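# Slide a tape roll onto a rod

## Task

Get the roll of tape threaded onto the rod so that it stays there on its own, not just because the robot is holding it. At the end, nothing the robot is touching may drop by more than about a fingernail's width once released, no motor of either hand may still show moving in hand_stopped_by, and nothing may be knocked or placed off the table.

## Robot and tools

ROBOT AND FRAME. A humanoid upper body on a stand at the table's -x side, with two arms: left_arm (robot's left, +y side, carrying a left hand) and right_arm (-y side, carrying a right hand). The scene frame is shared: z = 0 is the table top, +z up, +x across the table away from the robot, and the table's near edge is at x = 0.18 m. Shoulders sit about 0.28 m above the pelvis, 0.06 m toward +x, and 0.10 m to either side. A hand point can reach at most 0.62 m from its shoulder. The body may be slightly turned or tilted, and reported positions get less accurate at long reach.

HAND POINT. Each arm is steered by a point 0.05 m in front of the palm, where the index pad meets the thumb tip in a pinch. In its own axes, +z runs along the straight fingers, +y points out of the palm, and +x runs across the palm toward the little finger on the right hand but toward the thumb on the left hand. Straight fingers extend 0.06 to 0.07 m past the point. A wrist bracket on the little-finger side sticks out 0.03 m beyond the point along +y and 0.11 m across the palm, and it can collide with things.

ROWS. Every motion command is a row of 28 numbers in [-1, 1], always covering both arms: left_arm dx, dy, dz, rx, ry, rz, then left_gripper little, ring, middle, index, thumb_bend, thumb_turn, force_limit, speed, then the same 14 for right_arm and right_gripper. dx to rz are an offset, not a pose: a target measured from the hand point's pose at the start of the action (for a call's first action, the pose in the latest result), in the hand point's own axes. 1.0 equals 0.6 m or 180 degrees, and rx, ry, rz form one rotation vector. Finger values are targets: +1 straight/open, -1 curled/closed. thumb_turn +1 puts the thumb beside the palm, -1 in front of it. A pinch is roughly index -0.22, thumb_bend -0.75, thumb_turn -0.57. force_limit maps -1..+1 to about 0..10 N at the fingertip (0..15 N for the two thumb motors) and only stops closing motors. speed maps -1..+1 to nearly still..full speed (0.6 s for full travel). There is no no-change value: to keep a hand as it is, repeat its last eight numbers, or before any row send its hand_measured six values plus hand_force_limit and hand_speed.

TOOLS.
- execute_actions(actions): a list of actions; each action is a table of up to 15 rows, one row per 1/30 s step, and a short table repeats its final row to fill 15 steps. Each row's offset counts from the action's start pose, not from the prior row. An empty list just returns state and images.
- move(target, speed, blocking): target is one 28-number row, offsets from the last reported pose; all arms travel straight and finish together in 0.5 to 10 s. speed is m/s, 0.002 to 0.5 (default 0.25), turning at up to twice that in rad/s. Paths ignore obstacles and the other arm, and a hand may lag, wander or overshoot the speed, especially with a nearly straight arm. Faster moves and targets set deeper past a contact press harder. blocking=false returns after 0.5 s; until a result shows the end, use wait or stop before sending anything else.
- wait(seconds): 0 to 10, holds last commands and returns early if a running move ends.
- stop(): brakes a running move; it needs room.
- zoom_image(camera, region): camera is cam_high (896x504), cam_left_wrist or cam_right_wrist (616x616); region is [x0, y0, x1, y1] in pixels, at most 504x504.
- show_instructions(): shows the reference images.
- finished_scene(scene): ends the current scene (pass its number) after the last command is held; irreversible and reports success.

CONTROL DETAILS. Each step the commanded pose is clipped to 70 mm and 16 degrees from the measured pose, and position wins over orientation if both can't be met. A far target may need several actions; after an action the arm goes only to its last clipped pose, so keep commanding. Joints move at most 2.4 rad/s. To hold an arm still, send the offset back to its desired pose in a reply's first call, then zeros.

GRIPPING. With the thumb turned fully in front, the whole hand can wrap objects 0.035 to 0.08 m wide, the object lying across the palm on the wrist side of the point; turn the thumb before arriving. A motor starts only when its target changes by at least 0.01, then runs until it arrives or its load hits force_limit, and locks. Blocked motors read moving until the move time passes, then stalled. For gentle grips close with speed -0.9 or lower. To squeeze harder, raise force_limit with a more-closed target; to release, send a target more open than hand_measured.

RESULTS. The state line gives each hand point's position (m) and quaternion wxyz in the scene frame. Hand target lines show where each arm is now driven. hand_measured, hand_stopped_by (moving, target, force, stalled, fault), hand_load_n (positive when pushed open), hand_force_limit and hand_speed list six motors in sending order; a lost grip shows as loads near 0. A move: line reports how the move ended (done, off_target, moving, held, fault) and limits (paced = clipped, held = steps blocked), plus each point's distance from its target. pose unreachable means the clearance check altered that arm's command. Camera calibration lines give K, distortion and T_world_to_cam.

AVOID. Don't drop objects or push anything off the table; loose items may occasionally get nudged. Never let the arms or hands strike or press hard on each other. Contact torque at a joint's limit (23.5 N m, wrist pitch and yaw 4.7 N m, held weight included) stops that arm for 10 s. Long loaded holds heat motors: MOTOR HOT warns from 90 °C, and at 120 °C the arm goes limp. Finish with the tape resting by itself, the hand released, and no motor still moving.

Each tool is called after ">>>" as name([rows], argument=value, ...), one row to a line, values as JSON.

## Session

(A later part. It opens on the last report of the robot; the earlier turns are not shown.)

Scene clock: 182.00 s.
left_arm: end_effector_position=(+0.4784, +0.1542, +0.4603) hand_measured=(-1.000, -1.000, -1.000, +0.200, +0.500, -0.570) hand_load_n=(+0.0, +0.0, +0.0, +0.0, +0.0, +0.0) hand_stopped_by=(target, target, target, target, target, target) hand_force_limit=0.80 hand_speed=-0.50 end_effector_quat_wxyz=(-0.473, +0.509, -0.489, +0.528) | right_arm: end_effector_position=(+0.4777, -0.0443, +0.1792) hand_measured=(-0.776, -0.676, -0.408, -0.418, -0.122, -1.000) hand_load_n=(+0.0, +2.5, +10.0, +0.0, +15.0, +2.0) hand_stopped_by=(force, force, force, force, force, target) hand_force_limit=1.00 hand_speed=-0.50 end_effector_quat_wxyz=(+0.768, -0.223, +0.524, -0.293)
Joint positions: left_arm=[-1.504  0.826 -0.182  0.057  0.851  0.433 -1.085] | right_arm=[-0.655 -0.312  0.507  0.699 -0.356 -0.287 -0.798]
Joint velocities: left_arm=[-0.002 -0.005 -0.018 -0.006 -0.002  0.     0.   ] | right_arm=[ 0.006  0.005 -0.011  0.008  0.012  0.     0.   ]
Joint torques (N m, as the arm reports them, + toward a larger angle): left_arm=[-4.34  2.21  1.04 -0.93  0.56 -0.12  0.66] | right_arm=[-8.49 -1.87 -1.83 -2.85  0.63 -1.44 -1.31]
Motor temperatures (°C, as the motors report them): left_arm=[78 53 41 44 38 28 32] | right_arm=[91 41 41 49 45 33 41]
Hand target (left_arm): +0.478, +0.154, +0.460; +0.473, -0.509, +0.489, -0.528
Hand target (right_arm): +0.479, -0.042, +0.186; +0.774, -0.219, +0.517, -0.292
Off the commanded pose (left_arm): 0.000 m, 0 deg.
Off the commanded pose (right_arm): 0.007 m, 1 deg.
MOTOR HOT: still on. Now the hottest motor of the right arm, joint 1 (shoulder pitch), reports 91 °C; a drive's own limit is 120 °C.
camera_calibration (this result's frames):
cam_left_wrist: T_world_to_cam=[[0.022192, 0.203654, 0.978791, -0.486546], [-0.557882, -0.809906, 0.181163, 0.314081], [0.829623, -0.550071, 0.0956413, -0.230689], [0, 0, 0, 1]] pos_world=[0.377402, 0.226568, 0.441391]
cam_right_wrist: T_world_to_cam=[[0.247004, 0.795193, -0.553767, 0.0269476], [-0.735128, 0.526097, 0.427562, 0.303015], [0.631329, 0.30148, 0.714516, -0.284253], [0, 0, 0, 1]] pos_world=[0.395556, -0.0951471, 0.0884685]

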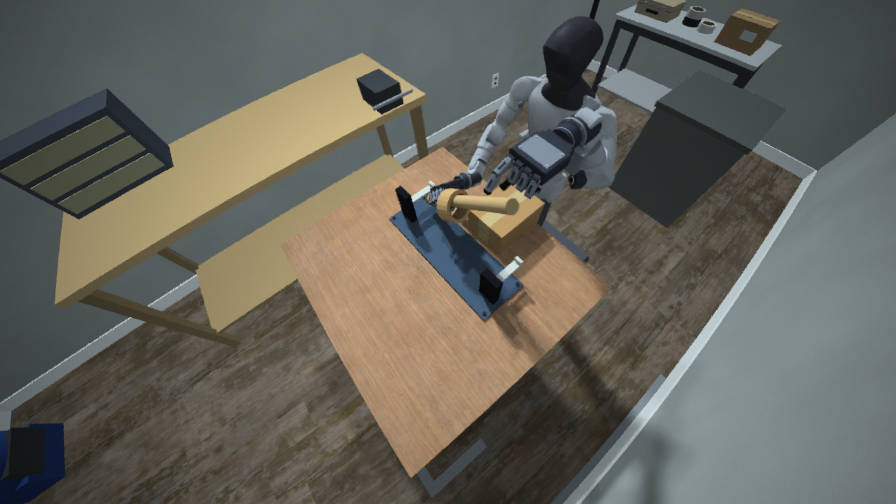

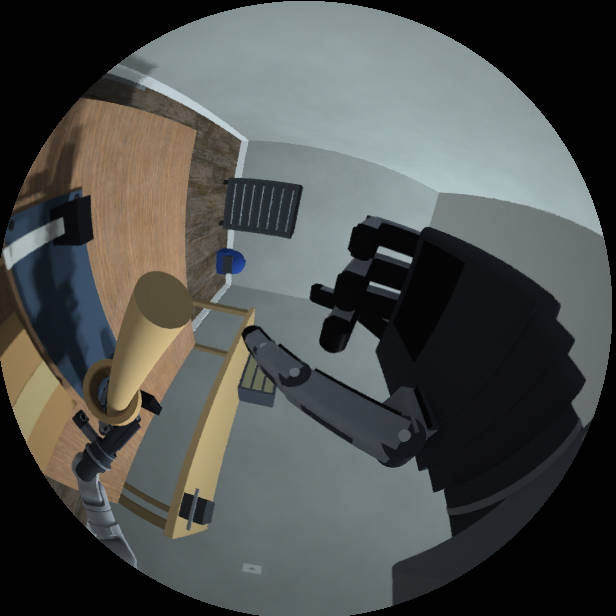

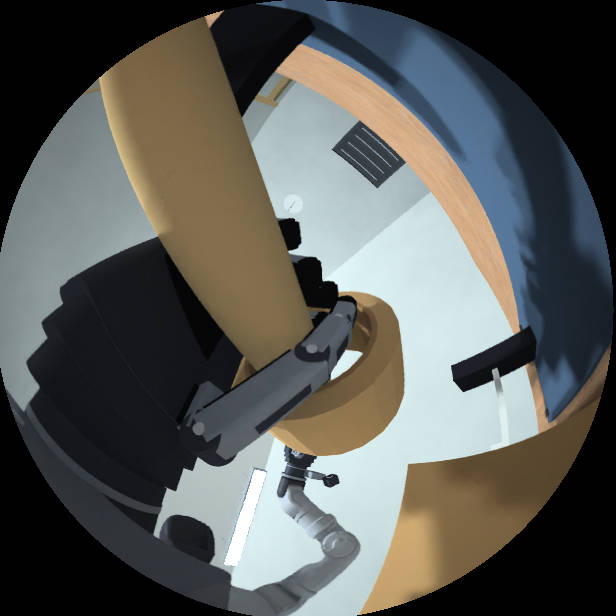

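>>> move(target=[-0.3,0,-0.25,0,0,0,-1,-1,-1,0.2,0.5,-0.57,0.8,-0.5,0,0,0,0,0,0,-1,-1,-1,-1,-1,-1,1,-0.5], speed=0.15)

>>> move(target=[0,0,0,0,0,0,-1,-1,-1,0.2,0.5,-0.57,0.8,-0.5,-0.034,-0.033,0.017,-0.317,0.096,-0.128,-1,-1,-1,-1,-1,-1,1,-0.5], speed=0.08)

Scene clock: 191.73 s.
left_arm: end_effector_position=(+0.3286, +0.3416, +0.4509) hand_measured=(-1.000, -1.000, -1.000, +0.200, +0.500, -0.570) hand_load_n=(+0.0, +0.0, +0.0, +0.0, +0.0, +0.0) hand_stopped_by=(target, target, target, target, target, target) hand_force_limit=0.80 hand_speed=-0.50 end_effector_quat_wxyz=(-0.482, +0.509, -0.478, +0.529) | right_arm: end_effector_position=(+0.4772, -0.0454, +0.1752) hand_measured=(-0.776, -0.676, -0.408, -0.418, -0.122, -1.000) hand_load_n=(+0.0, +2.5, +10.0, +0.0, +15.0, +2.0) hand_stopped_by=(force, force, force, force, force, target) hand_force_limit=1.00 hand_speed=-0.50 end_effector_quat_wxyz=(+0.764, -0.225, +0.528, -0.294)
Joint positions: left_arm=[-0.808  1.266  0.95   0.2    0.354 -0.308 -1.359] | right_arm=[-0.649 -0.312  0.507  0.702 -0.356 -0.285 -0.796]
Joint velocities: left_arm=[-0.015  0.     0.     0.002  0.006 -0.006 -0.005] | right_arm=[ 0.008  0.005 -0.012 -0.002  0.009  0.     0.   ]
Joint torques (N m, as the arm reports them, + toward a larger angle): left_arm=[-2.    4.92  0.34 -0.86 -0.6  -0.26  0.58] | right_arm=[-8.29 -2.03 -1.51 -2.96  0.18 -1.46 -1.4 ]
Motor temperatures (°C, as the motors report them): left_arm=[79 53 41 44 38 28 31] | right_arm=[92 41 41 50 45 34 41]
Hand target (left_arm): +0.328, +0.341, +0.451; +0.481, -0.508, +0.479, -0.530
Hand target (right_arm): +0.478, -0.044, +0.179; +0.768, -0.223, +0.524, -0.293
Off the commanded pose (left_arm): 0.008 m, 2 deg.
Off the commanded pose (right_arm): 0.004 m, 1 deg.
MOTOR HOT: still on. Now the hottest motor of the right arm, joint 1 (shoulder pitch), reports 92 °C; a drive's own limit is 120 °C.
move: off_target (left_arm, right_arm)
camera_calibration (this result's frames):
cam_left_wrist: T_world_to_cam=[[-0.00200076, 0.206385, 0.978469, -0.504953], [-0.546247, -0.819816, 0.171804, 0.387806], [0.837622, -0.534142, 0.114377, -0.0189378], [0, 0, 0, 1]] pos_world=[0.22669, 0.412029, 0.429621]
cam_right_wrist: T_world_to_cam=[[0.243304, 0.79229, -0.559535, 0.0284037], [-0.729298, 0.529753, 0.432996, 0.301331], [0.639474, 0.302718, 0.706707, -0.283172], [0, 0, 0, 1]] pos_world=[0.393931, -0.0964134, 0.0855375]

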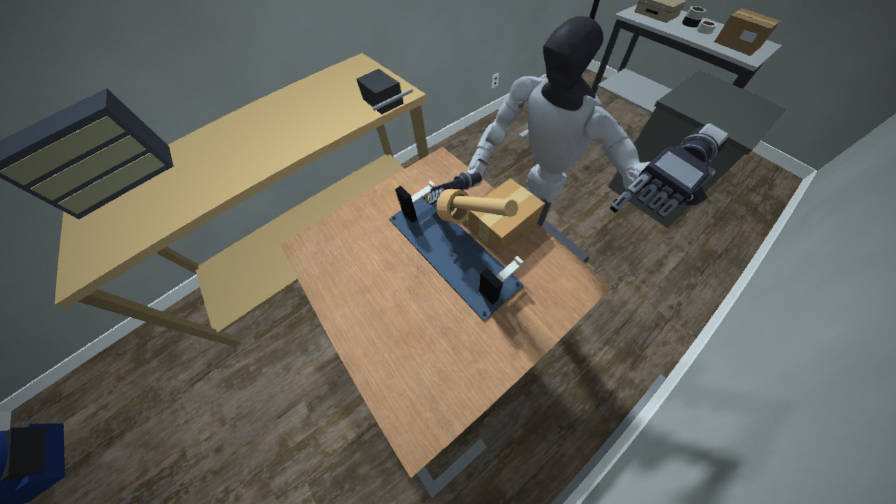

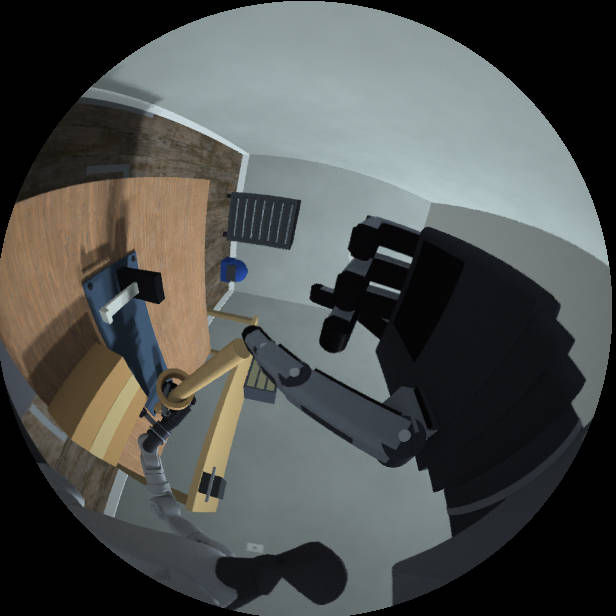

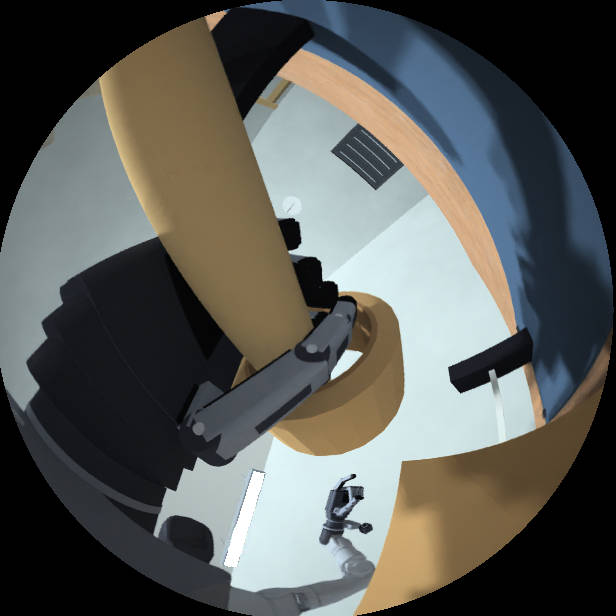

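Scene clock: 198.97 s.
left_arm: end_effector_position=(+0.3286, +0.3416, +0.4508) hand_measured=(-1.000, -1.000, -1.000, +0.200, +0.500, -0.570) hand_load_n=(+0.0, +0.0, +0.0, +0.0, +0.0, +0.0) hand_stopped_by=(target, target, target, target, target, target) hand_force_limit=0.80 hand_speed=-0.50 end_effector_quat_wxyz=(-0.482, +0.509, -0.478, +0.529) | right_arm: end_effector_position=(+0.4699, -0.0397, +0.2016) hand_measured=(-0.776, -0.676, -0.408, -0.418, -0.122, -1.000) hand_load_n=(+0.0, +0.0, +10.0, +4.0, +15.0, +2.5) hand_stopped_by=(force, force, force, force, force, target) hand_force_limit=1.00 hand_speed=-0.50 end_effector_quat_wxyz=(+0.408, -0.615, +0.653, -0.170)
Joint positions: left_arm=[-0.808  1.266  0.95   0.2    0.354 -0.308 -1.359] | right_arm=[-1.265 -0.704  0.654  0.261 -0.251  0.63   0.823]
Joint velocities: left_arm=[ 0.002  0.009  0.009  0.003 -0.005  0.     0.   ] | right_arm=[-0.014 -0.002  0.009  0.015  0.002  0.     0.007]
Joint torques (N m, as the arm reports them, + toward a larger angle): left_arm=[-1.95  4.8   0.24 -1.02 -0.32 -0.11  0.66] | right_arm=[-11.23  -3.07  -3.48  -1.01   0.63  -0.44  -1.1 ]
Motor temperatures (°C, as the motors report them): left_arm=[76 56 41 44 38 28 31] | right_arm=[95 41 42 50 45 33 42]
Hand target (left_arm): +0.329, +0.342, +0.451; +0.482, -0.509, +0.478, -0.529
Hand target (right_arm): +0.472, -0.038, +0.207; -0.414, +0.614, -0.649, +0.172
Off the commanded pose (left_arm): 0.000 m, 0 deg.
Off the commanded pose (right_arm): 0.010 m, 1 deg.
MOTOR HOT: still on. Now the hottest motor of the right arm, joint 1 (shoulder pitch), reports 95 °C; a drive's own limit is 120 °C.
move: off_target (right_arm)
camera_calibration (this result's frames):
cam_left_wrist: T_world_to_cam=[[-0.00190702, 0.20631, 0.978485, -0.504944], [-0.546251, -0.819816, 0.17179, 0.387814], [0.83762, -0.53417, 0.11426, -0.0188694], [0, 0, 0, 1]] pos_world=[0.226686, 0.412031, 0.429613]
cam_right_wrist: T_world_to_cam=[[-0.620641, 0.299422, -0.724673, 0.460112], [-0.425254, 0.647943, 0.631924, 0.10323], [0.658759, 0.700369, -0.27481, -0.0942967], [0, 0, 0, 1]] pos_world=[0.391582, -0.138612, 0.242284]

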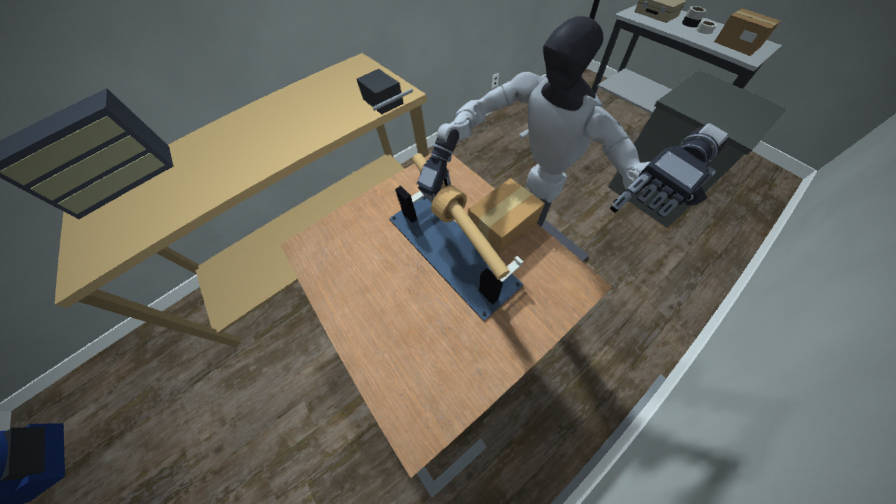

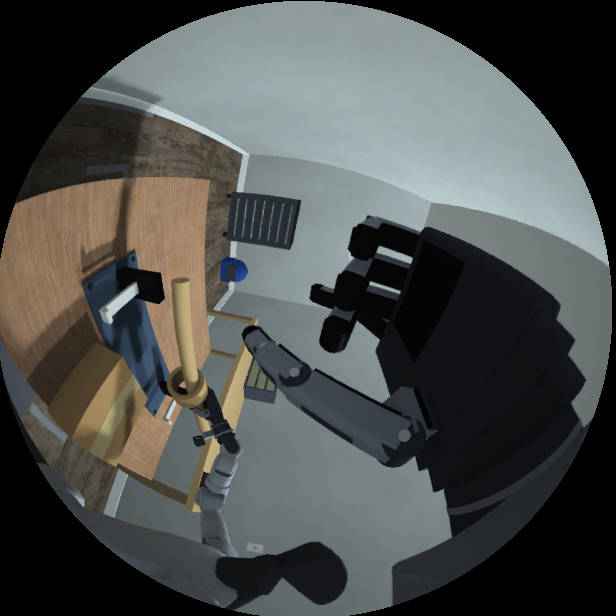

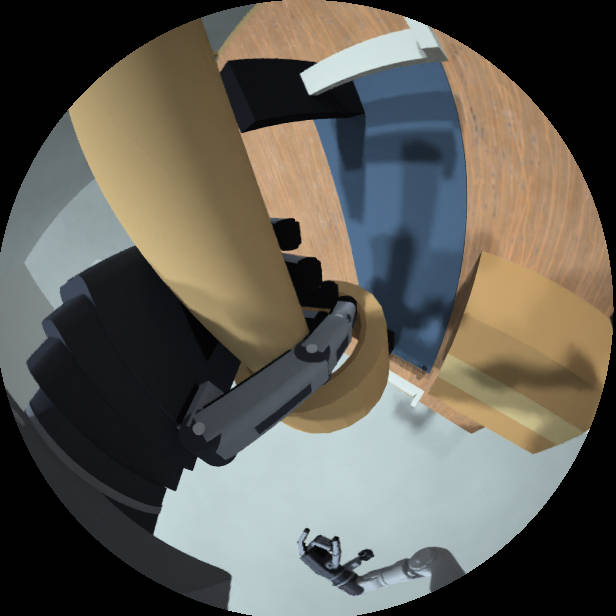

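>>> move(target=[0,0,0,0,0,0,-1,-1,-1,0.2,0.5,-0.57,0.8,-0.5,0.067,0.112,0.104,0,0,0,-1,-1,-1,-1,-1,-1,1,-0.5], speed=0.04)

>>> execute_actions([
  [[0,0,0,0,0,0,-1,-1,-1,0.2,0.5,-0.57,0.8,-0.5,0,0,0,0,0,0,0.5,0.5,0.5,0.5,0.6,-1,1,-0.5]],
  [[0,0,0,0,0,0,-1,-1,-1,0.2,0.5,-0.57,0.8,-0.5,0,0,0,0,0,0,0.5,0.5,0.5,0.5,0.6,-1,1,-0.5]],
  [[0,0,0,0,0,0,-1,-1,-1,0.2,0.5,-0.57,0.8,-0.5,0,0,0,0,0,0,0.5,0.5,0.5,0.5,0.6,-1,1,-0.5]],
])

>>> move(target=[0,0,0,0,0,0,-1,-1,-1,0.2,0.5,-0.57,0.8,-0.5,0,-0.17,-0.12,0,0,0,0.5,0.5,0.5,0.5,0.6,-1,1,-0.5], speed=0.05)

Scene clock: 210.20 s.
left_arm: end_effector_position=(+0.3286, +0.3416, +0.4508) hand_measured=(-1.000, -1.000, -1.000, +0.200, +0.500, -0.570) hand_load_n=(+0.0, +0.0, +0.0, +0.0, +0.0, +0.0) hand_stopped_by=(target, target, target, target, target, target) hand_force_limit=0.80 hand_speed=-0.50 end_effector_quat_wxyz=(-0.482, +0.509, -0.478, +0.529) | right_arm: end_effector_position=(+0.4767, -0.0501, +0.1014) hand_measured=(-0.776, -0.676, -0.408, -0.418, -0.122, -1.000) hand_load_n=(+0.0, +0.0, +10.5, +0.0, +14.5, +2.0) hand_stopped_by=(force, force, force, force, force, target) hand_force_limit=1.00 hand_speed=-0.50 end_effector_quat_wxyz=(+0.406, -0.612, +0.657, -0.169)
Joint positions: left_arm=[-0.808  1.266  0.95   0.2    0.354 -0.308 -1.359] | right_arm=[-1.099 -0.573  0.696  0.614 -0.252  0.302  0.525]
Joint velocities: left_arm=[ 0.009  0.009 -0.002  0.005  0.     0.     0.   ] | right_arm=[-0.005  0.    -0.009  0.005 -0.009  0.     0.   ]
Joint torques (N m, as the arm reports them, + toward a larger angle): left_arm=[-1.96  4.8   0.24 -1.03 -0.32 -0.11  0.66] | right_arm=[-8.51 -2.87 -1.84 -0.89 -0.11 -0.36 -0.78]
Motor temperatures (°C, as the motors report them): left_arm=[74 59 40 44 38 28 31] | right_arm=[100 42 43 48 45 31 41]
Hand target (left_arm): +0.329, +0.342, +0.451; +0.482, -0.509, +0.478, -0.529
Hand target (right_arm): +0.477, -0.050, +0.101; -0.407, +0.613, -0.655, +0.171
Off the commanded pose (left_arm): 0.000 m, 0 deg.
Off the commanded pose (right_arm): 0.003 m, 1 deg.
MOTOR HOT: still on. Now the hottest motor of the right arm, joint 1 (shoulder pitch), reports 100 °C; a drive's own limit is 120 °C.
move: done
camera_calibration (this result's frames):
cam_left_wrist: T_world_to_cam=[[-0.0019071, 0.20631, 0.978485, -0.504944], [-0.546251, -0.819816, 0.17179, 0.387814], [0.83762, -0.53417, 0.11426, -0.0188694], [0, 0, 0, 1]] pos_world=[0.226686, 0.412032, 0.429613]
cam_right_wrist: T_world_to_cam=[[-0.622458, 0.305151, -0.720714, 0.395634], [-0.416636, 0.650343, 0.635191, 0.171926], [0.662541, 0.695655, -0.277675, -0.120779], [0, 0, 0, 1]] pos_world=[0.397917, -0.148518, 0.142396]

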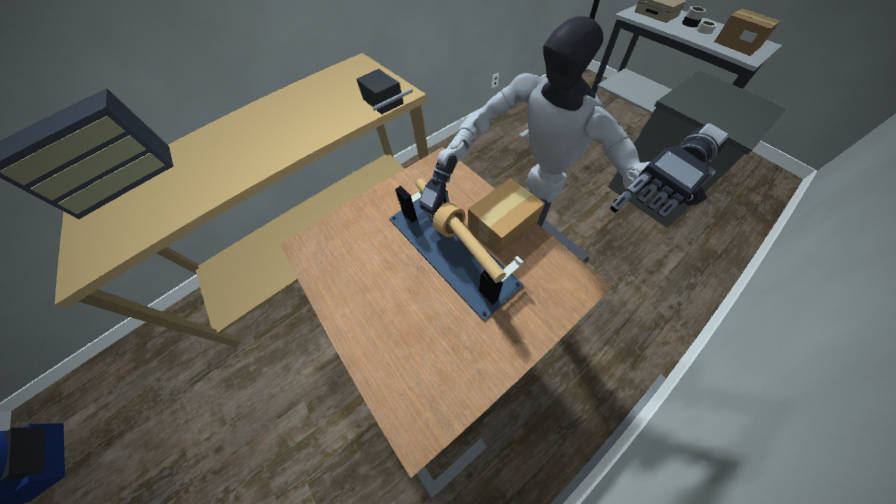

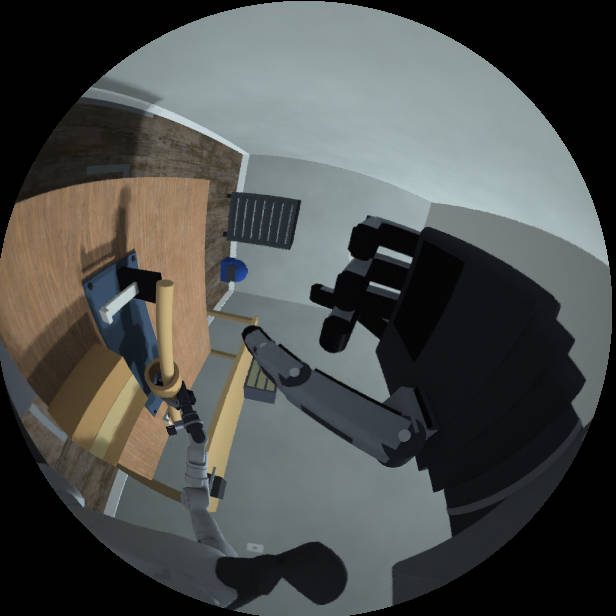

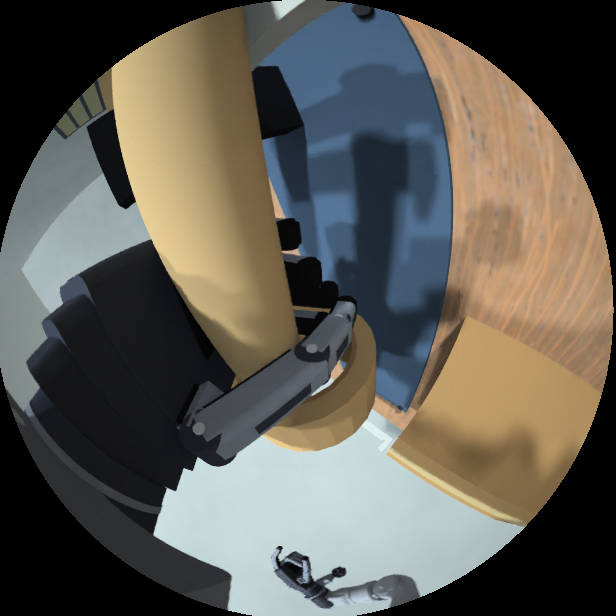

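Scene clock: 211.70 s.
left_arm: end_effector_position=(+0.3286, +0.3416, +0.4508) hand_measured=(-1.000, -1.000, -1.000, +0.200, +0.500, -0.570) hand_load_n=(+0.0, +0.0, +0.0, +0.0, +0.0, +0.0) hand_stopped_by=(target, target, target, target, target, target) hand_force_limit=0.80 hand_speed=-0.50 end_effector_quat_wxyz=(-0.482, +0.509, -0.478, +0.529) | right_arm: end_effector_position=(+0.4761, -0.0503, +0.1007) hand_measured=(+0.388, +0.488, +0.500, +0.500, +0.600, -1.000) hand_load_n=(+0.0, +0.0, +0.0, +0.0, +0.0, +0.0) hand_stopped_by=(moving, moving, target, target, moving, target) hand_force_limit=1.00 hand_speed=-0.50 end_effector_quat_wxyz=(+0.405, -0.613, +0.657, -0.169)
Joint positions: left_arm=[-0.808  1.266  0.95   0.2    0.354 -0.308 -1.359] | right_arm=[-1.098 -0.573  0.696  0.614 -0.252  0.302  0.527]
Joint velocities: left_arm=[-0.008 -0.006  0.    -0.008  0.     0.     0.   ] | right_arm=[ 0.    -0.008  0.005  0.003  0.002  0.     0.   ]
Joint torques (N m, as the arm reports them, + toward a larger angle): left_arm=[-1.96  4.81  0.22 -1.04 -0.33 -0.11  0.66] | right_arm=[-8.87 -2.8  -2.06 -0.86  0.33 -0.22 -0.79]
Motor temperatures (°C, as the motors report them): left_arm=[73 59 40 44 38 28 31] | right_arm=[100 42 42 48 45 31 41]
Hand target (left_arm): +0.329, +0.342, +0.451; +0.482, -0.509, +0.478, -0.529
Hand target (right_arm): +0.476, -0.050, +0.101; -0.406, +0.613, -0.657, +0.169
Off the commanded pose (left_arm): 0.000 m, 0 deg.
Off the commanded pose (right_arm): 0.000 m, 0 deg.
MOTOR HOT: still on. Now the hottest motor of the right arm, joint 1 (shoulder pitch), reports 100 °C; a drive's own limit is 120 °C.
camera_calibration (this result's frames):
cam_left_wrist: T_world_to_cam=[[-0.00190719, 0.20631, 0.978485, -0.504944], [-0.546251, -0.819816, 0.17179, 0.387814], [0.83762, -0.53417, 0.11426, -0.0188694], [0, 0, 0, 1]] pos_world=[0.226686, 0.412032, 0.429613]
cam_right_wrist: T_world_to_cam=[[-0.624721, 0.304765, -0.718918, 0.395655], [-0.414921, 0.650386, 0.636269, 0.171288], [0.661486, 0.695785, -0.279856, -0.119749], [0, 0, 0, 1]] pos_world=[0.397457, -0.148665, 0.141946]

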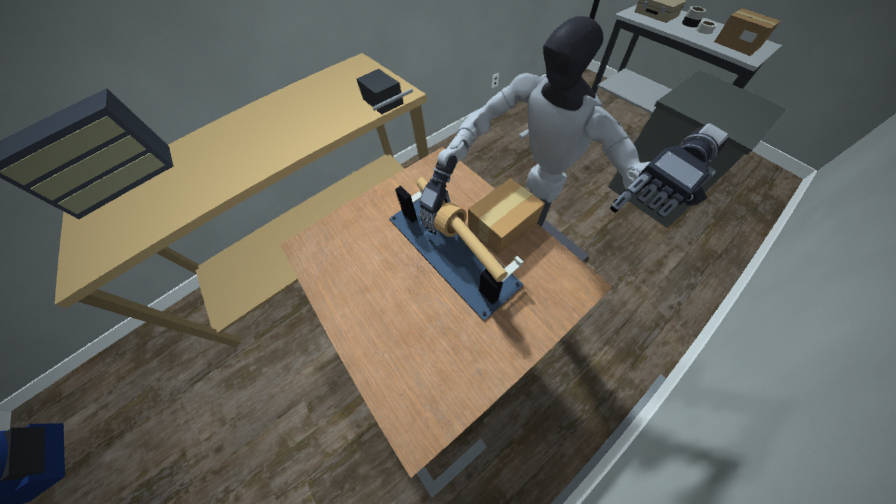

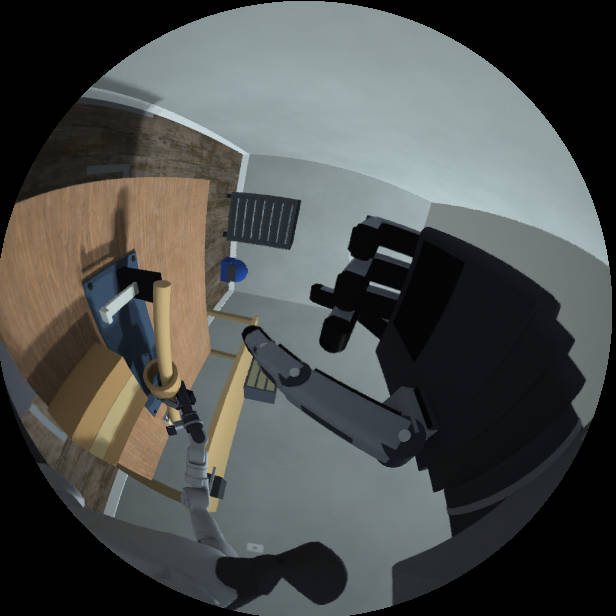

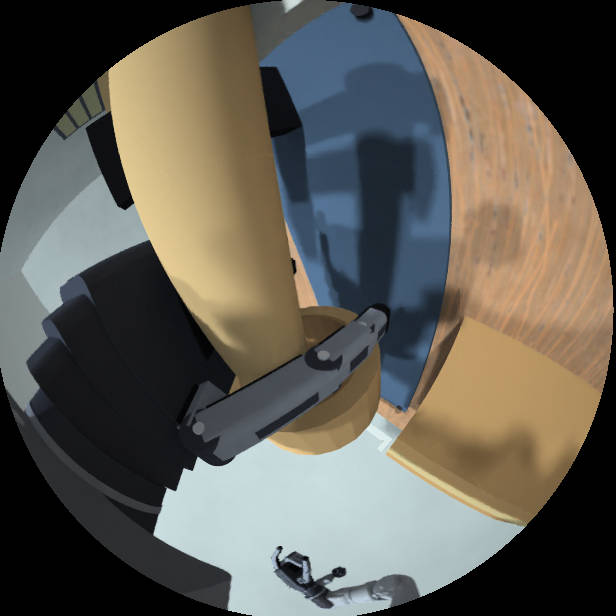

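Scene clock: 214.50 s.
left_arm: end_effector_position=(+0.3286, +0.3416, +0.4508) hand_measured=(-1.000, -1.000, -1.000, +0.200, +0.500, -0.570) hand_load_n=(+0.0, +0.0, +0.0, +0.0, +0.0, +0.0) hand_stopped_by=(target, target, target, target, target, target) hand_force_limit=0.80 hand_speed=-0.50 end_effector_quat_wxyz=(-0.482, +0.509, -0.478, +0.529) | right_arm: end_effector_position=(+0.4896, -0.0864, +0.2187) hand_measured=(+0.500, +0.500, +0.500, +0.500, +0.600, -1.000) hand_load_n=(+0.0, +0.0, +0.0, +0.0, +0.0, +0.0) hand_stopped_by=(target, target, target, target, target, target) hand_force_limit=1.00 hand_speed=-0.50 end_effector_quat_wxyz=(+0.405, -0.616, +0.653, -0.171)
Joint positions: left_arm=[-0.808  1.266  0.95   0.2    0.354 -0.308 -1.359] | right_arm=[-1.345 -0.772  0.601  0.565 -0.228  0.324  0.885]
Joint velocities: left_arm=[-0.015 -0.003  0.008  0.003  0.     0.     0.   ] | right_arm=[-0.008  0.005  0.003 -0.002  0.     0.     0.002]
Joint torques (N m, as the arm reports them, + toward a larger angle): left_arm=[-1.98  4.82  0.23 -1.01 -0.33 -0.11  0.66] | right_arm=[-9.03 -3.54 -2.75 -0.64  0.06 -0.34 -0.59]
Motor temperatures (°C, as the motors report them): left_arm=[73 59 40 44 38 28 31] | right_arm=[100 42 42 48 45 30 40]
Hand target (left_arm): +0.329, +0.342, +0.451; +0.482, -0.509, +0.478, -0.529
Hand target (right_arm): +0.489, -0.086, +0.219; -0.406, +0.616, -0.654, +0.168
Off the commanded pose (left_arm): 0.000 m, 0 deg.
Off the commanded pose (right_arm): 0.004 m, 1 deg.
MOTOR HOT: still on. Now the hottest motor of the right arm, joint 1 (shoulder pitch), reports 100 °C; a drive's own limit is 120 °C.
move: off_target (right_arm)
camera_calibration (this result's frames):
cam_left_wrist: T_world_to_cam=[[-0.00190701, 0.20631, 0.978485, -0.504944], [-0.546251, -0.819816, 0.171791, 0.387814], [0.83762, -0.53417, 0.11426, -0.0188694], [0, 0, 0, 1]] pos_world=[0.226686, 0.412031, 0.429613]
cam_right_wrist: T_world_to_cam=[[-0.623666, 0.295075, -0.723859, 0.499695], [-0.423152, 0.651164, 0.630022, 0.13074], [0.657255, 0.699225, -0.281247, -0.0678276], [0, 0, 0, 1]] pos_world=[0.411545, -0.185154, 0.260263]

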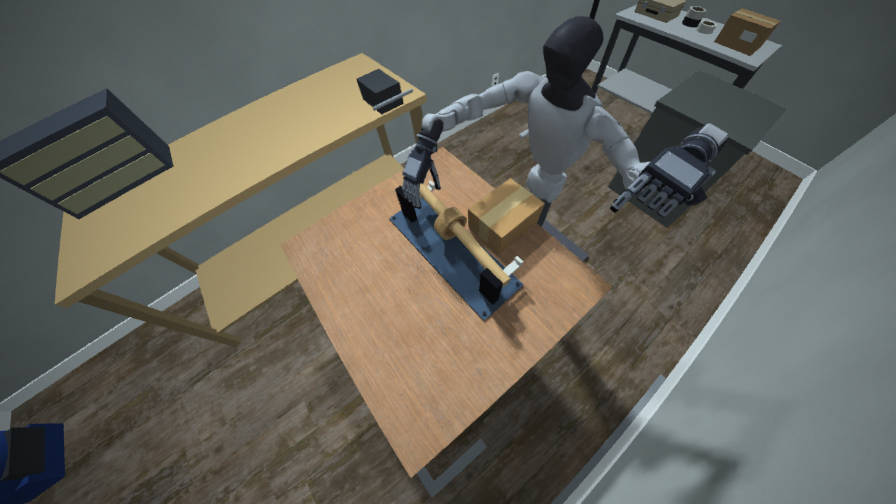

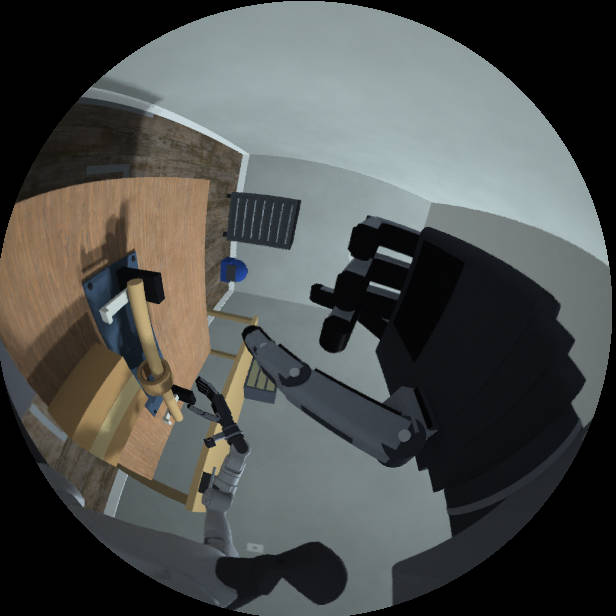

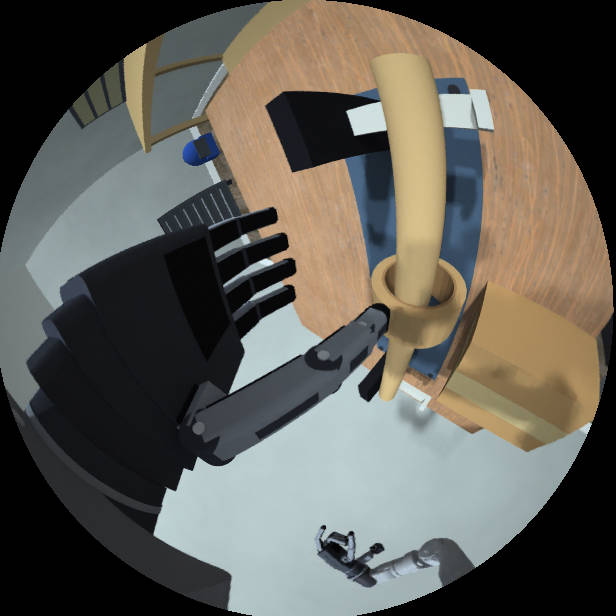

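>>> finished_scene(scene=2)

The scene is finished: the task was done.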